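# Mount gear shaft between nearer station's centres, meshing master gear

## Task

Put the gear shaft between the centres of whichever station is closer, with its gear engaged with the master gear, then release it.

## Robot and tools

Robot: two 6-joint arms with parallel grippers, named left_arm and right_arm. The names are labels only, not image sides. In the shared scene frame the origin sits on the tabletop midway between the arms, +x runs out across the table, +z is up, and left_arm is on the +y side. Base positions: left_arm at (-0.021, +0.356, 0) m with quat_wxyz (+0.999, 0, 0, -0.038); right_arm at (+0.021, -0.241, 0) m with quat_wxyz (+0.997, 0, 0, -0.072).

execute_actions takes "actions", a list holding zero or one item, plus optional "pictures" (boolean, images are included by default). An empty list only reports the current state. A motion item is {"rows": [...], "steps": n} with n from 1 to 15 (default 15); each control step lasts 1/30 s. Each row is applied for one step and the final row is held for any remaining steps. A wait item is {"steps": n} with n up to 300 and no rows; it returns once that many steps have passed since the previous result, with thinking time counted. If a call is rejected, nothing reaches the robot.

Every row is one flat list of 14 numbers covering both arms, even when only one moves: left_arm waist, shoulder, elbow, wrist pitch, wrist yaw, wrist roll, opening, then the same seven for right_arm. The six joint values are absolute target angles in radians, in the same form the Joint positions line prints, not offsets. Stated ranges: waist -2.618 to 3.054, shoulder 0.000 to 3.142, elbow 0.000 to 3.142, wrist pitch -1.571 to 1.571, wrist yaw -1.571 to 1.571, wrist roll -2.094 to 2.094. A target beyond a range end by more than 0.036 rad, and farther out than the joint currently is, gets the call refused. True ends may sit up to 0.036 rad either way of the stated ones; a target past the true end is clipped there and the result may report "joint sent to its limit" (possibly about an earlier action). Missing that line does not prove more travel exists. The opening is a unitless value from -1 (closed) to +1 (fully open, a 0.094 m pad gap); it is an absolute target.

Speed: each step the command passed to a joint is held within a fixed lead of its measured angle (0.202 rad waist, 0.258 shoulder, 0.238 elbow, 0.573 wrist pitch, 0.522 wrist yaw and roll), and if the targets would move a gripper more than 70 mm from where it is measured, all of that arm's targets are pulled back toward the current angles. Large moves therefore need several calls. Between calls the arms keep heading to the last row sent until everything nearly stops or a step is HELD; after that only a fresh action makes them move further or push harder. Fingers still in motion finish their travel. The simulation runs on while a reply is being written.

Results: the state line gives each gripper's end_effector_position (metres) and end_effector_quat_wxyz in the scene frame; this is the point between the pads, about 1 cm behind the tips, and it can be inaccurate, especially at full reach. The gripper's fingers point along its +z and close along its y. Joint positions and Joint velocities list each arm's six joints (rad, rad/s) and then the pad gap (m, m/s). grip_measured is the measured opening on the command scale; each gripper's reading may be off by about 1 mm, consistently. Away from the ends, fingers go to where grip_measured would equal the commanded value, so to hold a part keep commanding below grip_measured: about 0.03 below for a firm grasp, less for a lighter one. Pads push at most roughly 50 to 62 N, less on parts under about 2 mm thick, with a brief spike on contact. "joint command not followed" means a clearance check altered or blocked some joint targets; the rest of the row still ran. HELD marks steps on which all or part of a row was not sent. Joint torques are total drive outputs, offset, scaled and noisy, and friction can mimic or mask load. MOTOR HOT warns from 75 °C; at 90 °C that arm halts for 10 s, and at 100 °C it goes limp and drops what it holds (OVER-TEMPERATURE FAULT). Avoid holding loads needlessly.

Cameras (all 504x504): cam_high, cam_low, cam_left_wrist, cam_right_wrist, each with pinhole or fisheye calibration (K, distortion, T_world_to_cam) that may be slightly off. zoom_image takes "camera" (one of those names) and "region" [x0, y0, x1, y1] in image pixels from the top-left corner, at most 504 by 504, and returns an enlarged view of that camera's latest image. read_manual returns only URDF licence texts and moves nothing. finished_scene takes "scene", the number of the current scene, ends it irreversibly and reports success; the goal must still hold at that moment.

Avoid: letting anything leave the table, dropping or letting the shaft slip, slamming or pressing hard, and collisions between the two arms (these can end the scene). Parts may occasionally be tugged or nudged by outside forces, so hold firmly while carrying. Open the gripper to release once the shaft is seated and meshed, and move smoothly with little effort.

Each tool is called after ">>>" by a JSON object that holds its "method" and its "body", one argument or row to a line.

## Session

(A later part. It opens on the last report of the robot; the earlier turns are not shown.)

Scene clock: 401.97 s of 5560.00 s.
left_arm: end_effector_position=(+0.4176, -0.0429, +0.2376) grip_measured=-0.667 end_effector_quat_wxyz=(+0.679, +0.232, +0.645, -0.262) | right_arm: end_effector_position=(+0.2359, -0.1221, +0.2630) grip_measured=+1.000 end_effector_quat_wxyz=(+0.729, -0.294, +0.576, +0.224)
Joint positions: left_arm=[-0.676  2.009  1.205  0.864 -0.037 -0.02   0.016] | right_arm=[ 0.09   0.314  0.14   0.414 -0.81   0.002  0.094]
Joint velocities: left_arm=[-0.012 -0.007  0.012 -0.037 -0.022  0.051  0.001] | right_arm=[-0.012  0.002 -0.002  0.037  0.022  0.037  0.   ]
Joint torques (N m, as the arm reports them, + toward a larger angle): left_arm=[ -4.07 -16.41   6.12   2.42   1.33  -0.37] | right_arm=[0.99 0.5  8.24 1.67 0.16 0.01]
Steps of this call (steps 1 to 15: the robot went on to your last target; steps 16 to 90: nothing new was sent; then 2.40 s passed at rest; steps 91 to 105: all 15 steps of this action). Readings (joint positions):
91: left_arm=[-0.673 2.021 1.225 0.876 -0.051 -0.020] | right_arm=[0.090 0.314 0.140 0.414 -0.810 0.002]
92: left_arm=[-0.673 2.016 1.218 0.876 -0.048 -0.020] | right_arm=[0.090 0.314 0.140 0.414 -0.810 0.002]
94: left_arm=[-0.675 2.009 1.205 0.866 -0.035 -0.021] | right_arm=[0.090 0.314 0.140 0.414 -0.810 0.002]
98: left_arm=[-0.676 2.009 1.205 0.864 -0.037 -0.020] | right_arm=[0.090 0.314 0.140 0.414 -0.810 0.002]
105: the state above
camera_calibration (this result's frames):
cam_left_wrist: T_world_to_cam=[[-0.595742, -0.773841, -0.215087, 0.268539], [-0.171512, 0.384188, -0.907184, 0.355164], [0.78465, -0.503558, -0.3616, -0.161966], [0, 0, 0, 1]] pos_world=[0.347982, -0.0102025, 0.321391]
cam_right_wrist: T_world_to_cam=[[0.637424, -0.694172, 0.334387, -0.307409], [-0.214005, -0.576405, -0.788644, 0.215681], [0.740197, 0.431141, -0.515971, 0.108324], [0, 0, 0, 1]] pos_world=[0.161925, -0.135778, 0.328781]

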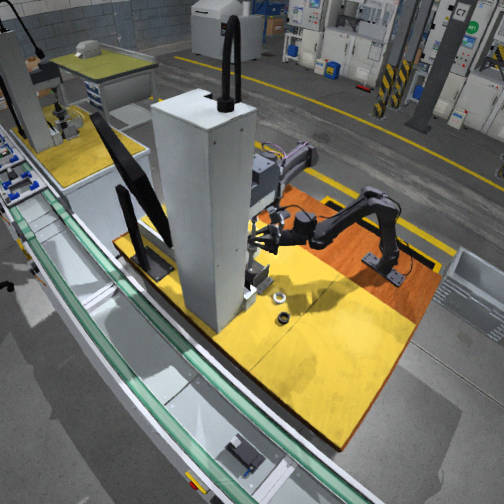

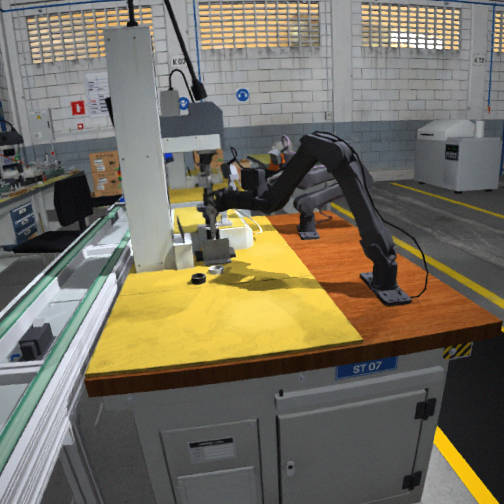

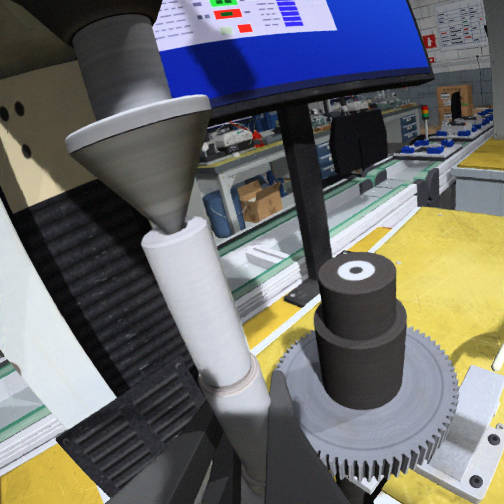

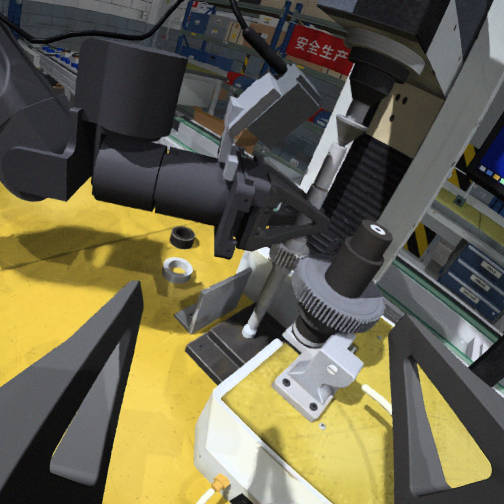

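Both dropped in. Release.

>>> {"method": "execute_actions", "body": {
  "actions": [
    {"rows":[[-0.68,2.005,1.22,0.885,-0.03,-0.02,-0.72,0.1,0.3,0.15,0.4,-0.8,0,1],[-0.68,2.005,1.22,0.885,-0.03,-0.02,-0.72,0.1,0.3,0.15,0.4,-0.8,0,1],[-0.676,2.005,1.22,0.885,-0.037,-0.02,-0.3,0.1,0.3,0.15,0.4,-0.8,0,1]]}
  ],
  "pictures": false
}}

>>> {"method": "execute_actions", "body": {
  "actions": [
    {"rows":[[-0.676,1.8,0.98,0.9,-0.037,-0.02,-0.3,0.1,0.3,0.15,0.4,-0.8,0,1]]}
  ]
}}

>>> {"method": "zoom_image", "body": {
  "camera": "cam_right_wrist",
  "region": [200,110,440,350]
}}

Scene clock: 410.50 s of 5560.00 s.
left_arm: end_effector_position=(+0.4190, -0.0414, +0.2402) grip_measured=-0.302 end_effector_quat_wxyz=(+0.685, +0.231, +0.641, -0.259) | right_arm: end_effector_position=(+0.2359, -0.1221, +0.2630) grip_measured=+1.000 end_effector_quat_wxyz=(+0.729, -0.294, +0.576, +0.224)
Joint positions: left_arm=[-0.673  2.011  1.205  0.879 -0.041 -0.012  0.033] | right_arm=[ 0.09   0.314  0.14   0.414 -0.81   0.002  0.094]
Joint velocities: left_arm=[ 0.002 -0.002 -0.007  0.081  0.022  0.066  0.   ] | right_arm=[-0.002  0.002 -0.002  0.022 -0.051  0.007  0.   ]
Joint torques (N m, as the arm reports them, + toward a larger angle): left_arm=[ -0.2  -13.37   7.74   2.11   0.02  -0.09] | right_arm=[ 0.85  0.53  8.2   1.65  0.16 -0.02]
Steps of this call (steps 1 to 15: the robot went on to your last target; steps 16 to 90: nothing new was sent; then 5.03 s passed at rest; steps 91 to 105: all 15 steps of this action). Readings (joint positions):
91: left_arm=[-0.673 2.010 1.205 0.864 -0.041 -0.015] | right_arm=[0.090 0.314 0.140 0.414 -0.810 0.002]
92: left_arm=[-0.673 2.011 1.205 0.866 -0.041 -0.013] | right_arm=[0.090 0.314 0.140 0.414 -0.810 0.002]
94: left_arm=[-0.673 2.011 1.205 0.869 -0.042 -0.012] | right_arm=[0.090 0.314 0.140 0.414 -0.810 0.002]
98: left_arm=[-0.673 2.011 1.205 0.877 -0.041 -0.012] | right_arm=[0.090 0.314 0.140 0.414 -0.810 0.002]
105: the state above

Scene clock: 411.00 s of 5560.00 s.
left_arm: end_effector_position=(+0.3808, -0.0060, +0.2543) grip_measured=-0.302 end_effector_quat_wxyz=(+0.686, +0.230, +0.639, -0.260) | right_arm: end_effector_position=(+0.2359, -0.1221, +0.2630) grip_measured=+1.000 end_effector_quat_wxyz=(+0.729, -0.294, +0.576, +0.224)
Joint positions: left_arm=[-0.673  1.814  0.986  0.905 -0.041 -0.012  0.033] | right_arm=[ 0.09   0.314  0.14   0.414 -0.81   0.002  0.094]
Joint velocities: left_arm=[ 0.007 -0.007  0.002 -0.037 -0.11   0.007  0.   ] | right_arm=[ 0.007 -0.012 -0.022 -0.022 -0.022  0.022  0.   ]
Joint torques (N m, as the arm reports them, + toward a larger angle): left_arm=[ -0.19 -11.86   5.89   2.01   0.03  -0.08] | right_arm=[ 1.04  0.72  8.15  1.69  0.16 -0.02]
Steps of this call (steps 1 to 15: all 15 steps of this action). Readings (joint positions):
1: left_arm=[-0.673 1.985 1.168 0.883 -0.041 -0.012] | right_arm=[0.090 0.314 0.140 0.414 -0.810 0.002]
2: left_arm=[-0.673 1.933 1.093 0.881 -0.041 -0.012] | right_arm=[0.090 0.314 0.140 0.414 -0.810 0.002]
4: left_arm=[-0.673 1.852 0.999 0.879 -0.041 -0.012] | right_arm=[0.090 0.314 0.140 0.414 -0.810 0.002]
8: left_arm=[-0.673 1.814 0.986 0.900 -0.041 -0.012] | right_arm=[0.090 0.314 0.140 0.414 -0.810 0.002]
15: the state above
camera_calibration (this result's frames):
cam_left_wrist: T_world_to_cam=[[-0.587072, -0.779017, -0.220177, 0.276709], [-0.157788, 0.376878, -0.912725, 0.345982], [0.794008, -0.501094, -0.344174, -0.116457], [0, 0, 0, 1]] pos_world=[0.309508, 0.0268119, 0.33663]
cam_right_wrist: T_world_to_cam=[[0.637424, -0.694172, 0.334387, -0.307409], [-0.214005, -0.576405, -0.788644, 0.215681], [0.740197, 0.431141, -0.515971, 0.108324], [0, 0, 0, 1]] pos_world=[0.161925, -0.135778, 0.328781]

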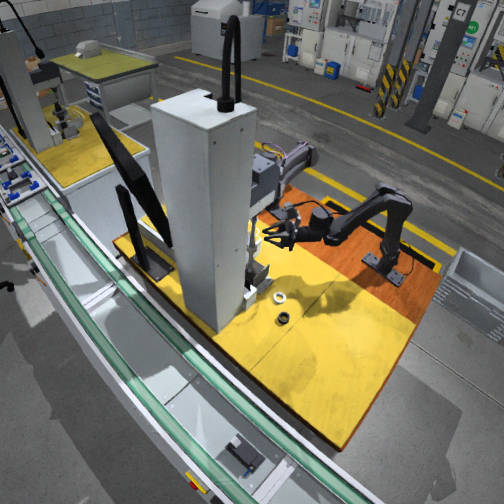

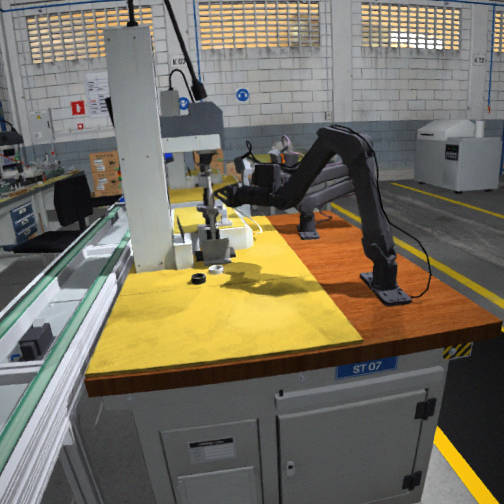

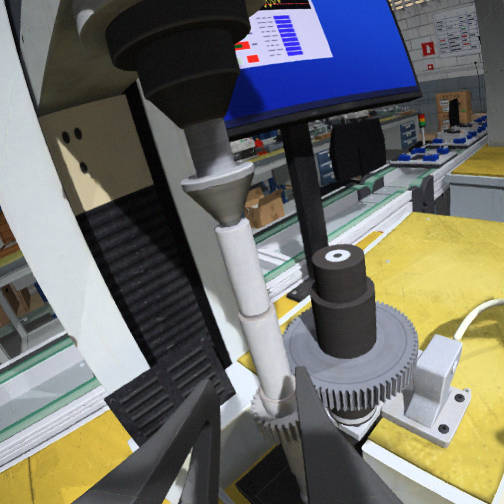

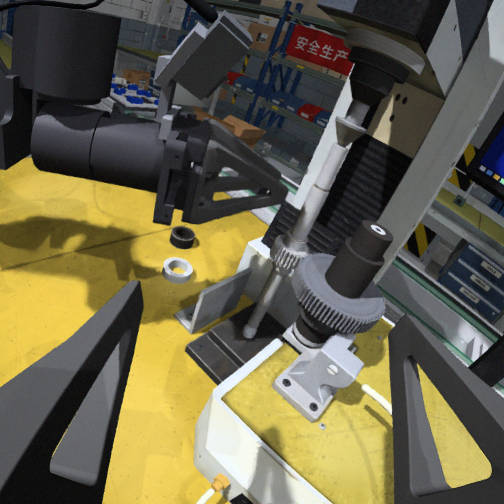

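Region (200, 110, 440, 350) of cam_right_wrist's 504x504 image, scaled by 2.100, with more detail than that image has.

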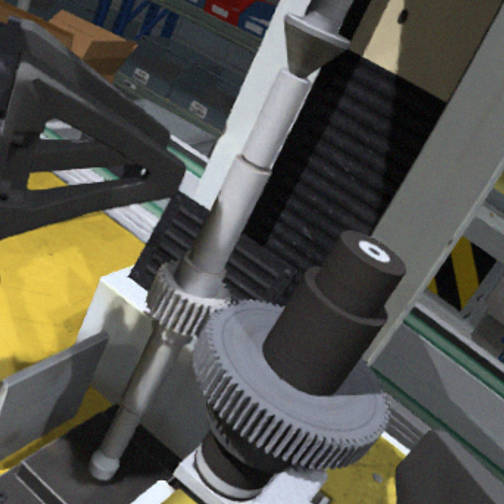

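>>> {"method": "zoom_image", "body": {
  "camera": "cam_left_wrist",
  "region": [170,160,290,280]
}}

>>> {"method": "zoom_image", "body": {
  "camera": "cam_low",
  "region": [180,150,240,210]
}}

Region (170, 160, 290, 280) of cam_left_wrist's 504x504 image, scaled by 4.200, with more detail than that image has.

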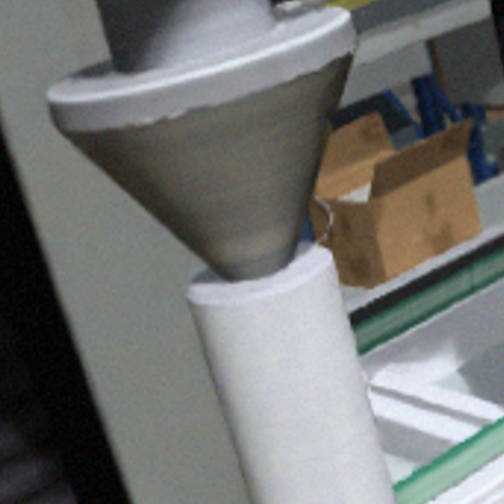

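Region (180, 150, 240, 210) of cam_low's 504x504 image, scaled by 8.400, with more detail than that image has.

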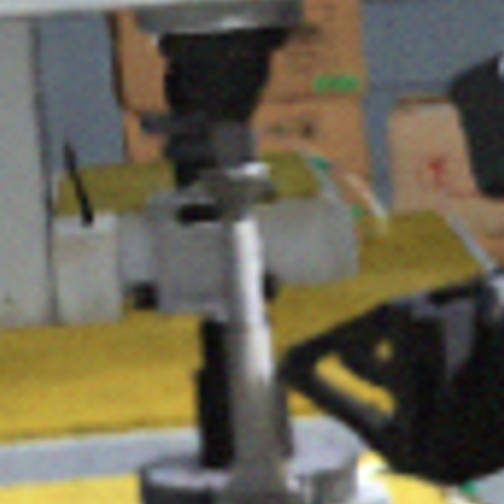

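>>> {"method": "execute_actions", "body": {
  "actions": [
    {"rows":[[-0.676,1.9,1.1,0.89,-0.037,-0.02,-0.3,-0.1,1.29,0.62,1.0,-0.9,0.2,0.05]]}
  ],
  "pictures": false
}}

>>> {"method": "execute_actions", "body": {
  "actions": [
    {"rows":[[-0.676,2.005,1.225,0.885,-0.037,-0.02,-0.3,-0.05,1.435,0.83,0.9,-1.22,0.22,0.05]]}
  ],
  "pictures": false
}}

>>> {"method": "execute_actions", "body": {
  "actions": [
    {"rows":[[-0.676,2.005,1.225,0.885,-0.037,-0.02,-0.72,0.07,1.45,0.83,0.9,-1.22,0.22,0.05]]}
  ],
  "pictures": false
}}

>>> {"method": "execute_actions", "body": {
  "actions": [
    {"rows":[[-0.676,2.005,1.225,0.885,-0.037,-0.02,-0.72,0.16,1.58,0.96,0.9,-1.23,0.22,0.05]]}
  ],
  "pictures": false
}}

>>> {"method": "execute_actions", "body": {
  "actions": [
    {"rows":[[-0.676,2.005,1.225,0.885,-0.037,-0.02,-0.72,0.2,1.64,1.02,0.9,-1.25,0.22,0.05],[-0.676,2.005,1.225,0.885,-0.037,-0.02,-0.72,0.2,1.64,1.02,0.9,-1.25,0.22,0.05],[-0.676,2.005,1.225,0.885,-0.037,-0.02,-0.72,0.2,1.64,1.02,0.9,-1.25,0.22,0.05],[-0.676,2.005,1.225,0.885,-0.037,-0.02,-0.72,0.232,1.69,1.07,0.9,-1.25,0.22,0.05]]}
  ]
}}

Scene clock: 427.37 s of 5560.00 s.
left_arm: end_effector_position=(+0.3961, -0.0202, +0.2551) grip_measured=-0.302 end_effector_quat_wxyz=(+0.690, +0.229, +0.635, -0.261) | right_arm: end_effector_position=(+0.3917, -0.1862, +0.3309) grip_measured=+0.053 end_effector_quat_wxyz=(+0.741, -0.233, +0.587, +0.229)
Joint positions: left_arm=[-0.673  1.888  1.077  0.9   -0.041 -0.012  0.033] | right_arm=[-0.09   1.274  0.631  0.97  -0.886  0.179  0.049]
Joint velocities: left_arm=[-0.002  0.002 -0.007 -0.037  0.007 -0.051  0.001] | right_arm=[-0.027  1.116 -0.33  -0.33   0.007  0.095  0.001]
Joint torques (N m, as the arm reports them, + toward a larger angle): left_arm=[ -0.19 -10.41   8.37   1.98   0.03  -0.08] | right_arm=[-0.67 -8.43  7.75  2.58 -0.02  0.03]
Steps of this call (steps 1 to 15: the robot went on to your last target; steps 16 to 90: nothing new was sent; then 12.87 s passed at rest; steps 91 to 105: all 15 steps of this action). Readings (joint positions):
91: left_arm=[-0.673 1.824 1.000 0.903 -0.041 -0.012] | right_arm=[0.072 0.336 0.150 0.446 -0.829 0.018]
92: left_arm=[-0.673 1.844 1.030 0.903 -0.041 -0.012] | right_arm=[0.038 0.384 0.176 0.492 -0.841 0.036]
94: left_arm=[-0.673 1.876 1.070 0.903 -0.041 -0.012] | right_arm=[-0.021 0.496 0.258 0.594 -0.855 0.071]
98: left_arm=[-0.673 1.888 1.077 0.900 -0.041 -0.012] | right_arm=[-0.078 0.780 0.504 0.802 -0.883 0.132]
105: the state above

Scene clock: 427.87 s of 5560.00 s.
left_arm: end_effector_position=(+0.4172, -0.0398, +0.2505) grip_measured=-0.302 end_effector_quat_wxyz=(+0.693, +0.228, +0.632, -0.262) | right_arm: end_effector_position=(+0.3981, -0.1471, +0.3146) grip_measured=+0.053 end_effector_quat_wxyz=(+0.649, -0.335, +0.586, +0.350)
Joint positions: left_arm=[-0.673  1.997  1.203  0.891 -0.041 -0.012  0.033] | right_arm=[-0.058  1.454  0.808  0.898 -1.206  0.212  0.049]
Joint velocities: left_arm=[ 0.002 -0.017 -0.002  0.007  0.022 -0.007 -0.001] | right_arm=[-0.012 -0.007  0.002 -0.037 -0.037  0.022 -0.001]
Joint torques (N m, as the arm reports them, + toward a larger angle): left_arm=[ -0.16 -11.94   8.34   2.     0.02  -0.07] | right_arm=[ 0.75 -7.39  8.44  1.51  0.06  0.14]
Steps of this call (steps 1 to 15: all 15 steps of this action). Readings (joint positions):
1: left_arm=[-0.673 1.902 1.097 0.899 -0.041 -0.012] | right_arm=[-0.089 1.324 0.647 0.944 -0.941 0.186]
2: left_arm=[-0.673 1.932 1.140 0.899 -0.041 -0.012] | right_arm=[-0.080 1.381 0.694 0.920 -0.999 0.191]
4: left_arm=[-0.673 1.976 1.196 0.899 -0.041 -0.012] | right_arm=[-0.063 1.448 0.770 0.897 -1.071 0.200]
8: left_arm=[-0.673 1.996 1.203 0.893 -0.041 -0.012] | right_arm=[-0.058 1.454 0.808 0.898 -1.157 0.208]
15: the state above

Scene clock: 428.37 s of 5560.00 s.
left_arm: end_effector_position=(+0.4174, -0.0396, +0.2505) grip_measured=-0.659 end_effector_quat_wxyz=(+0.693, +0.227, +0.632, -0.262) | right_arm: end_effector_position=(+0.3803, -0.0976, +0.3140) grip_measured=+0.053 end_effector_quat_wxyz=(+0.621, -0.377, +0.561, +0.396)
Joint positions: left_arm=[-0.673  1.997  1.203  0.891 -0.042 -0.012  0.016] | right_arm=[ 0.073  1.454  0.808  0.898 -1.221  0.213  0.049]
Joint velocities: left_arm=[-0.002 -0.012 -0.007 -0.051 -0.022 -0.051  0.001] | right_arm=[-0.002  0.002 -0.007  0.037 -0.022 -0.022  0.   ]
Joint torques (N m, as the arm reports them, + toward a larger angle): left_arm=[ -0.2  -11.98   8.32   2.01   0.04  -0.08] | right_arm=[-0.13 -6.36  8.5   1.52  0.12  0.07]
Steps of this call (steps 1 to 15: all 15 steps of this action). Readings (joint positions):
1: left_arm=[-0.673 1.997 1.203 0.891 -0.041 -0.012] | right_arm=[-0.043 1.454 0.808 0.898 -1.203 0.213]
2: left_arm=[-0.673 1.997 1.203 0.891 -0.043 -0.012] | right_arm=[-0.013 1.454 0.808 0.898 -1.202 0.213]
4: left_arm=[-0.673 1.997 1.203 0.891 -0.042 -0.012] | right_arm=[0.050 1.454 0.808 0.898 -1.211 0.213]
8: left_arm=[-0.673 1.997 1.203 0.891 -0.042 -0.012] | right_arm=[0.073 1.454 0.808 0.898 -1.221 0.213]
15: the state above

Scene clock: 428.87 s of 5560.00 s.
left_arm: end_effector_position=(+0.4174, -0.0396, +0.2505) grip_measured=-0.659 end_effector_quat_wxyz=(+0.693, +0.227, +0.632, -0.262) | right_arm: end_effector_position=(+0.3982, -0.0668, +0.3184) grip_measured=+0.053 end_effector_quat_wxyz=(+0.604, -0.405, +0.541, +0.422)
Joint positions: left_arm=[-0.673  1.997  1.203  0.891 -0.042 -0.012  0.016] | right_arm=[ 0.158  1.576  0.938  0.898 -1.229  0.213  0.049]
Joint velocities: left_arm=[ 0.007  0.012 -0.022 -0.051 -0.007  0.007 -0.   ] | right_arm=[-0.002 -0.007 -0.012  0.051 -0.022 -0.051  0.001]
Joint torques (N m, as the arm reports them, + toward a larger angle): left_arm=[ -0.2  -11.98   8.34   2.01   0.04  -0.07] | right_arm=[ 0.17 -6.92  8.64  1.54  0.09  0.09]
Steps of this call (steps 1 to 15: all 15 steps of this action). Readings (joint positions):
1: left_arm=[-0.673 1.997 1.203 0.891 -0.042 -0.012] | right_arm=[0.082 1.470 0.828 0.898 -1.229 0.213]
2: left_arm=[-0.673 1.997 1.203 0.891 -0.042 -0.012] | right_arm=[0.103 1.503 0.870 0.898 -1.231 0.213]
4: left_arm=[-0.673 1.997 1.203 0.891 -0.042 -0.012] | right_arm=[0.142 1.556 0.930 0.898 -1.228 0.213]
8: left_arm=[-0.673 1.997 1.203 0.891 -0.042 -0.012] | right_arm=[0.158 1.576 0.938 0.898 -1.229 0.213]
15: the state above

Scene clock: 429.37 s of 5560.00 s.
left_arm: end_effector_position=(+0.4174, -0.0396, +0.2505) grip_measured=-0.659 end_effector_quat_wxyz=(+0.693, +0.227, +0.632, -0.262) | right_arm: end_effector_position=(+0.4108, -0.0392, +0.3166) grip_measured=+0.053 end_effector_quat_wxyz=(+0.585, -0.428, +0.525, +0.446)
Joint positions: left_arm=[-0.673  1.997  1.203  0.891 -0.042 -0.012  0.016] | right_arm=[ 0.224  1.681  1.044  0.901 -1.245  0.218  0.049]
Joint velocities: left_arm=[-0.002  0.007  0.002  0.007 -0.037 -0.081  0.   ] | right_arm=[ 0.012  0.002  0.007 -0.022 -0.081 -0.037 -0.   ]
Joint torques (N m, as the arm reports them, + toward a larger angle): left_arm=[ -0.2  -11.97   8.34   2.01   0.04  -0.09] | right_arm=[ 0.8  -7.39  8.72  1.46  0.05  0.  ]
Steps of this call (steps 1 to 15: all 15 steps of this action). Readings (joint positions):
1: left_arm=[-0.673 1.997 1.203 0.891 -0.042 -0.012] | right_arm=[0.161 1.583 0.948 0.898 -1.236 0.213]
2: left_arm=[-0.673 1.997 1.203 0.891 -0.042 -0.012] | right_arm=[0.169 1.598 0.966 0.898 -1.239 0.213]
4: left_arm=[-0.673 1.997 1.203 0.891 -0.042 -0.012] | right_arm=[0.189 1.628 1.000 0.898 -1.243 0.213]
8: left_arm=[-0.673 1.997 1.203 0.891 -0.042 -0.012] | right_arm=[0.224 1.679 1.044 0.900 -1.245 0.216]
15: the state above
camera_calibration (this result's frames):
cam_left_wrist: T_world_to_cam=[[-0.582721, -0.782886, -0.218004, 0.268641], [-0.145117, 0.364186, -0.919951, 0.356988], [0.799611, -0.504438, -0.325829, -0.170776], [0, 0, 0, 1]] pos_world=[0.344902, -0.00584009, 0.331333]
cam_right_wrist: T_world_to_cam=[[0.955834, -0.215761, 0.199571, -0.448661], [0.0173562, -0.636405, -0.77116, 0.240244], [0.293395, 0.740565, -0.604552, 0.194501], [0, 0, 0, 1]] pos_world=[0.36761, -0.0879516, 0.392392]

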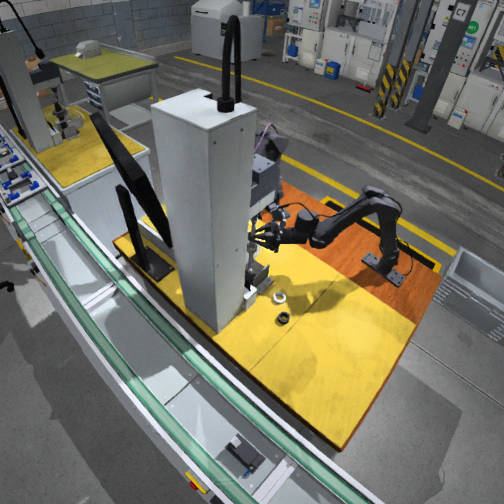

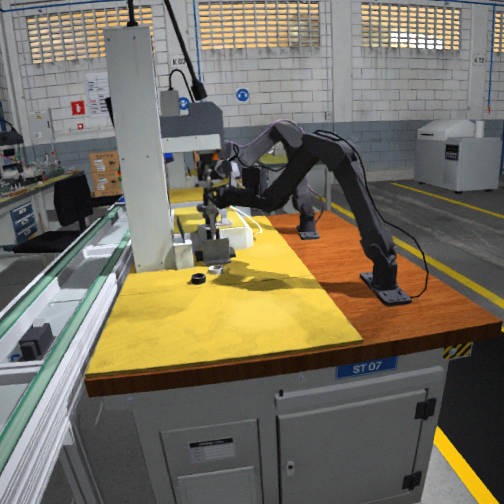

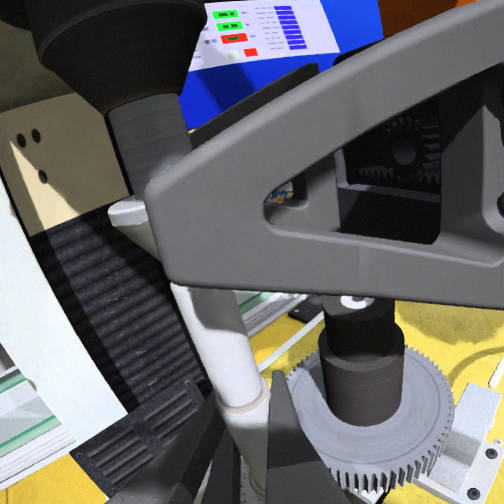

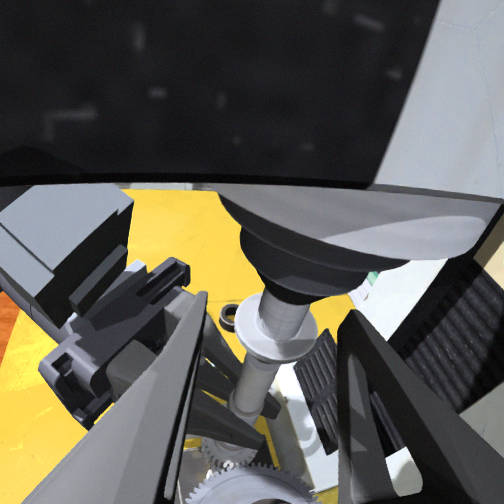

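>>> {"method": "execute_actions", "body": {
  "actions": [
    {"rows":[[-0.676,2.005,1.225,0.885,-0.037,-0.02,-0.3,0.05,1.435,0.83,0.88,-1.2,0.2,0.05]]}
  ]
}}

>>> {"method": "zoom_image", "body": {
  "camera": "cam_low",
  "region": [180,150,240,210]
}}

Scene clock: 434.50 s of 5560.00 s.
left_arm: end_effector_position=(+0.4174, -0.0396, +0.2505) grip_measured=-0.302 end_effector_quat_wxyz=(+0.693, +0.227, +0.632, -0.262) | right_arm: end_effector_position=(+0.3870, -0.1099, +0.3222) grip_measured=+0.053 end_effector_quat_wxyz=(+0.635, -0.371, +0.563, +0.378)
Joint positions: left_arm=[-0.673  1.997  1.203  0.891 -0.042 -0.012  0.033] | right_arm=[ 0.041  1.45   0.83   0.886 -1.212  0.204  0.049]
Joint velocities: left_arm=[-0.012 -0.022 -0.007 -0.007  0.022 -0.007  0.   ] | right_arm=[ 0.002 -0.002 -0.007  0.11   0.022  0.095 -0.   ]
Joint torques (N m, as the arm reports them, + toward a larger angle): left_arm=[ -0.21 -11.99   8.33   1.99   0.05  -0.09] | right_arm=[ 0.91 -7.11  6.8   1.46  0.21 -0.06]
Steps of this call (steps 1 to 15: the robot went on to your last target; steps 16 to 90: nothing new was sent; then 1.63 s passed at rest; steps 91 to 105: all 15 steps of this action). Readings (joint positions):
91: left_arm=[-0.673 1.997 1.203 0.891 -0.042 -0.012] | right_arm=[0.207 1.655 1.012 0.897 -1.229 0.216]
92: left_arm=[-0.673 1.997 1.203 0.891 -0.042 -0.012] | right_arm=[0.170 1.600 0.942 0.888 -1.225 0.215]
94: left_arm=[-0.673 1.997 1.203 0.891 -0.042 -0.012] | right_arm=[0.077 1.501 0.844 0.882 -1.224 0.210]
98: left_arm=[-0.673 1.997 1.203 0.891 -0.042 -0.012] | right_arm=[0.040 1.450 0.830 0.887 -1.215 0.206]
105: the state above
camera_calibration (this result's frames):
cam_left_wrist: T_world_to_cam=[[-0.582721, -0.782886, -0.218004, 0.268641], [-0.145117, 0.364186, -0.919951, 0.356988], [0.799611, -0.504438, -0.325829, -0.170776], [0, 0, 0, 1]] pos_world=[0.344902, -0.00584009, 0.331333]
cam_right_wrist: T_world_to_cam=[[0.88394, -0.416402, 0.212744, -0.440739], [-0.107275, -0.623419, -0.774494, 0.250739], [0.455129, 0.661783, -0.595735, 0.1831], [0, 0, 0, 1]] pos_world=[0.33315, -0.148382, 0.397039]

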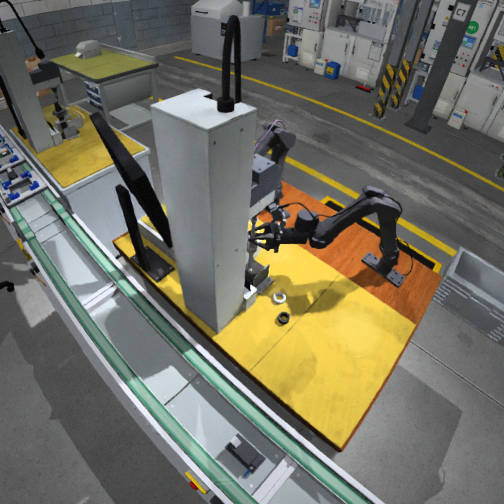

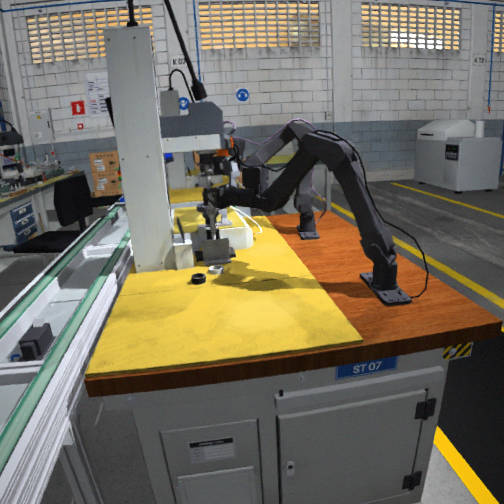

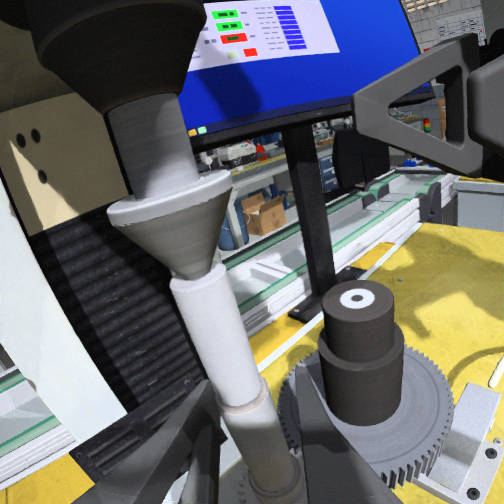

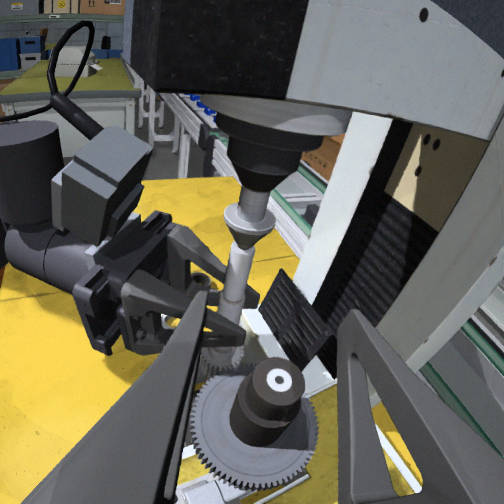

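Region (180, 150, 240, 210) of cam_low's 504x504 image, scaled by 8.400, with more detail than that image has.

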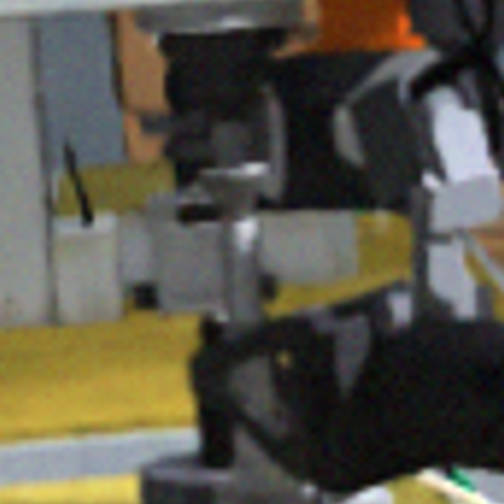

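Seated.

>>> {"method": "execute_actions", "body": {
  "actions": [
    {"rows":[[-0.676,1.8,0.98,0.9,-0.037,-0.02,-0.3,0.05,1.435,0.83,0.88,-1.2,0.2,0.05]]}
  ],
  "pictures": false
}}

>>> {"method": "finished_scene", "body": {
  "scene": 1
}}

Scene clock: 439.87 s of 5560.00 s.
left_arm: end_effector_position=(+0.3813, -0.0062, +0.2529) grip_measured=-0.302 end_effector_quat_wxyz=(+0.686, +0.230, +0.640, -0.259) | right_arm: end_effector_position=(+0.3871, -0.1099, +0.3222) grip_measured=+0.053 end_effector_quat_wxyz=(+0.635, -0.371, +0.562, +0.378)
Joint positions: left_arm=[-0.673  1.817  0.987  0.904 -0.042 -0.012  0.033] | right_arm=[ 0.041  1.45   0.83   0.886 -1.211  0.203  0.049]
Joint velocities: left_arm=[ 0.002  0.007 -0.007 -0.066 -0.037 -0.11  -0.001] | right_arm=[-0.002 -0.012 -0.012 -0.037 -0.007  0.022 -0.   ]
Joint torques (N m, as the arm reports them, + toward a larger angle): left_arm=[ -0.18 -12.15   5.82   2.05   0.03  -0.08] | right_arm=[ 0.82 -7.26  6.94  1.46  0.2  -0.01]
Steps of this call (steps 1 to 15: the robot went on to your last target; steps 16 to 90: nothing new was sent; then 1.87 s passed at rest; steps 91 to 105: all 15 steps of this action). Readings (joint positions):
91: left_arm=[-0.673 1.972 1.167 0.894 -0.042 -0.012] | right_arm=[0.041 1.450 0.830 0.886 -1.211 0.204]
92: left_arm=[-0.673 1.923 1.094 0.892 -0.042 -0.012] | right_arm=[0.041 1.450 0.830 0.886 -1.211 0.204]
94: left_arm=[-0.673 1.848 1.001 0.889 -0.042 -0.012] | right_arm=[0.041 1.450 0.830 0.886 -1.211 0.204]
98: left_arm=[-0.673 1.817 0.987 0.902 -0.042 -0.012] | right_arm=[0.041 1.450 0.830 0.886 -1.211 0.204]
105: the state above

The scene is finished: the task was done.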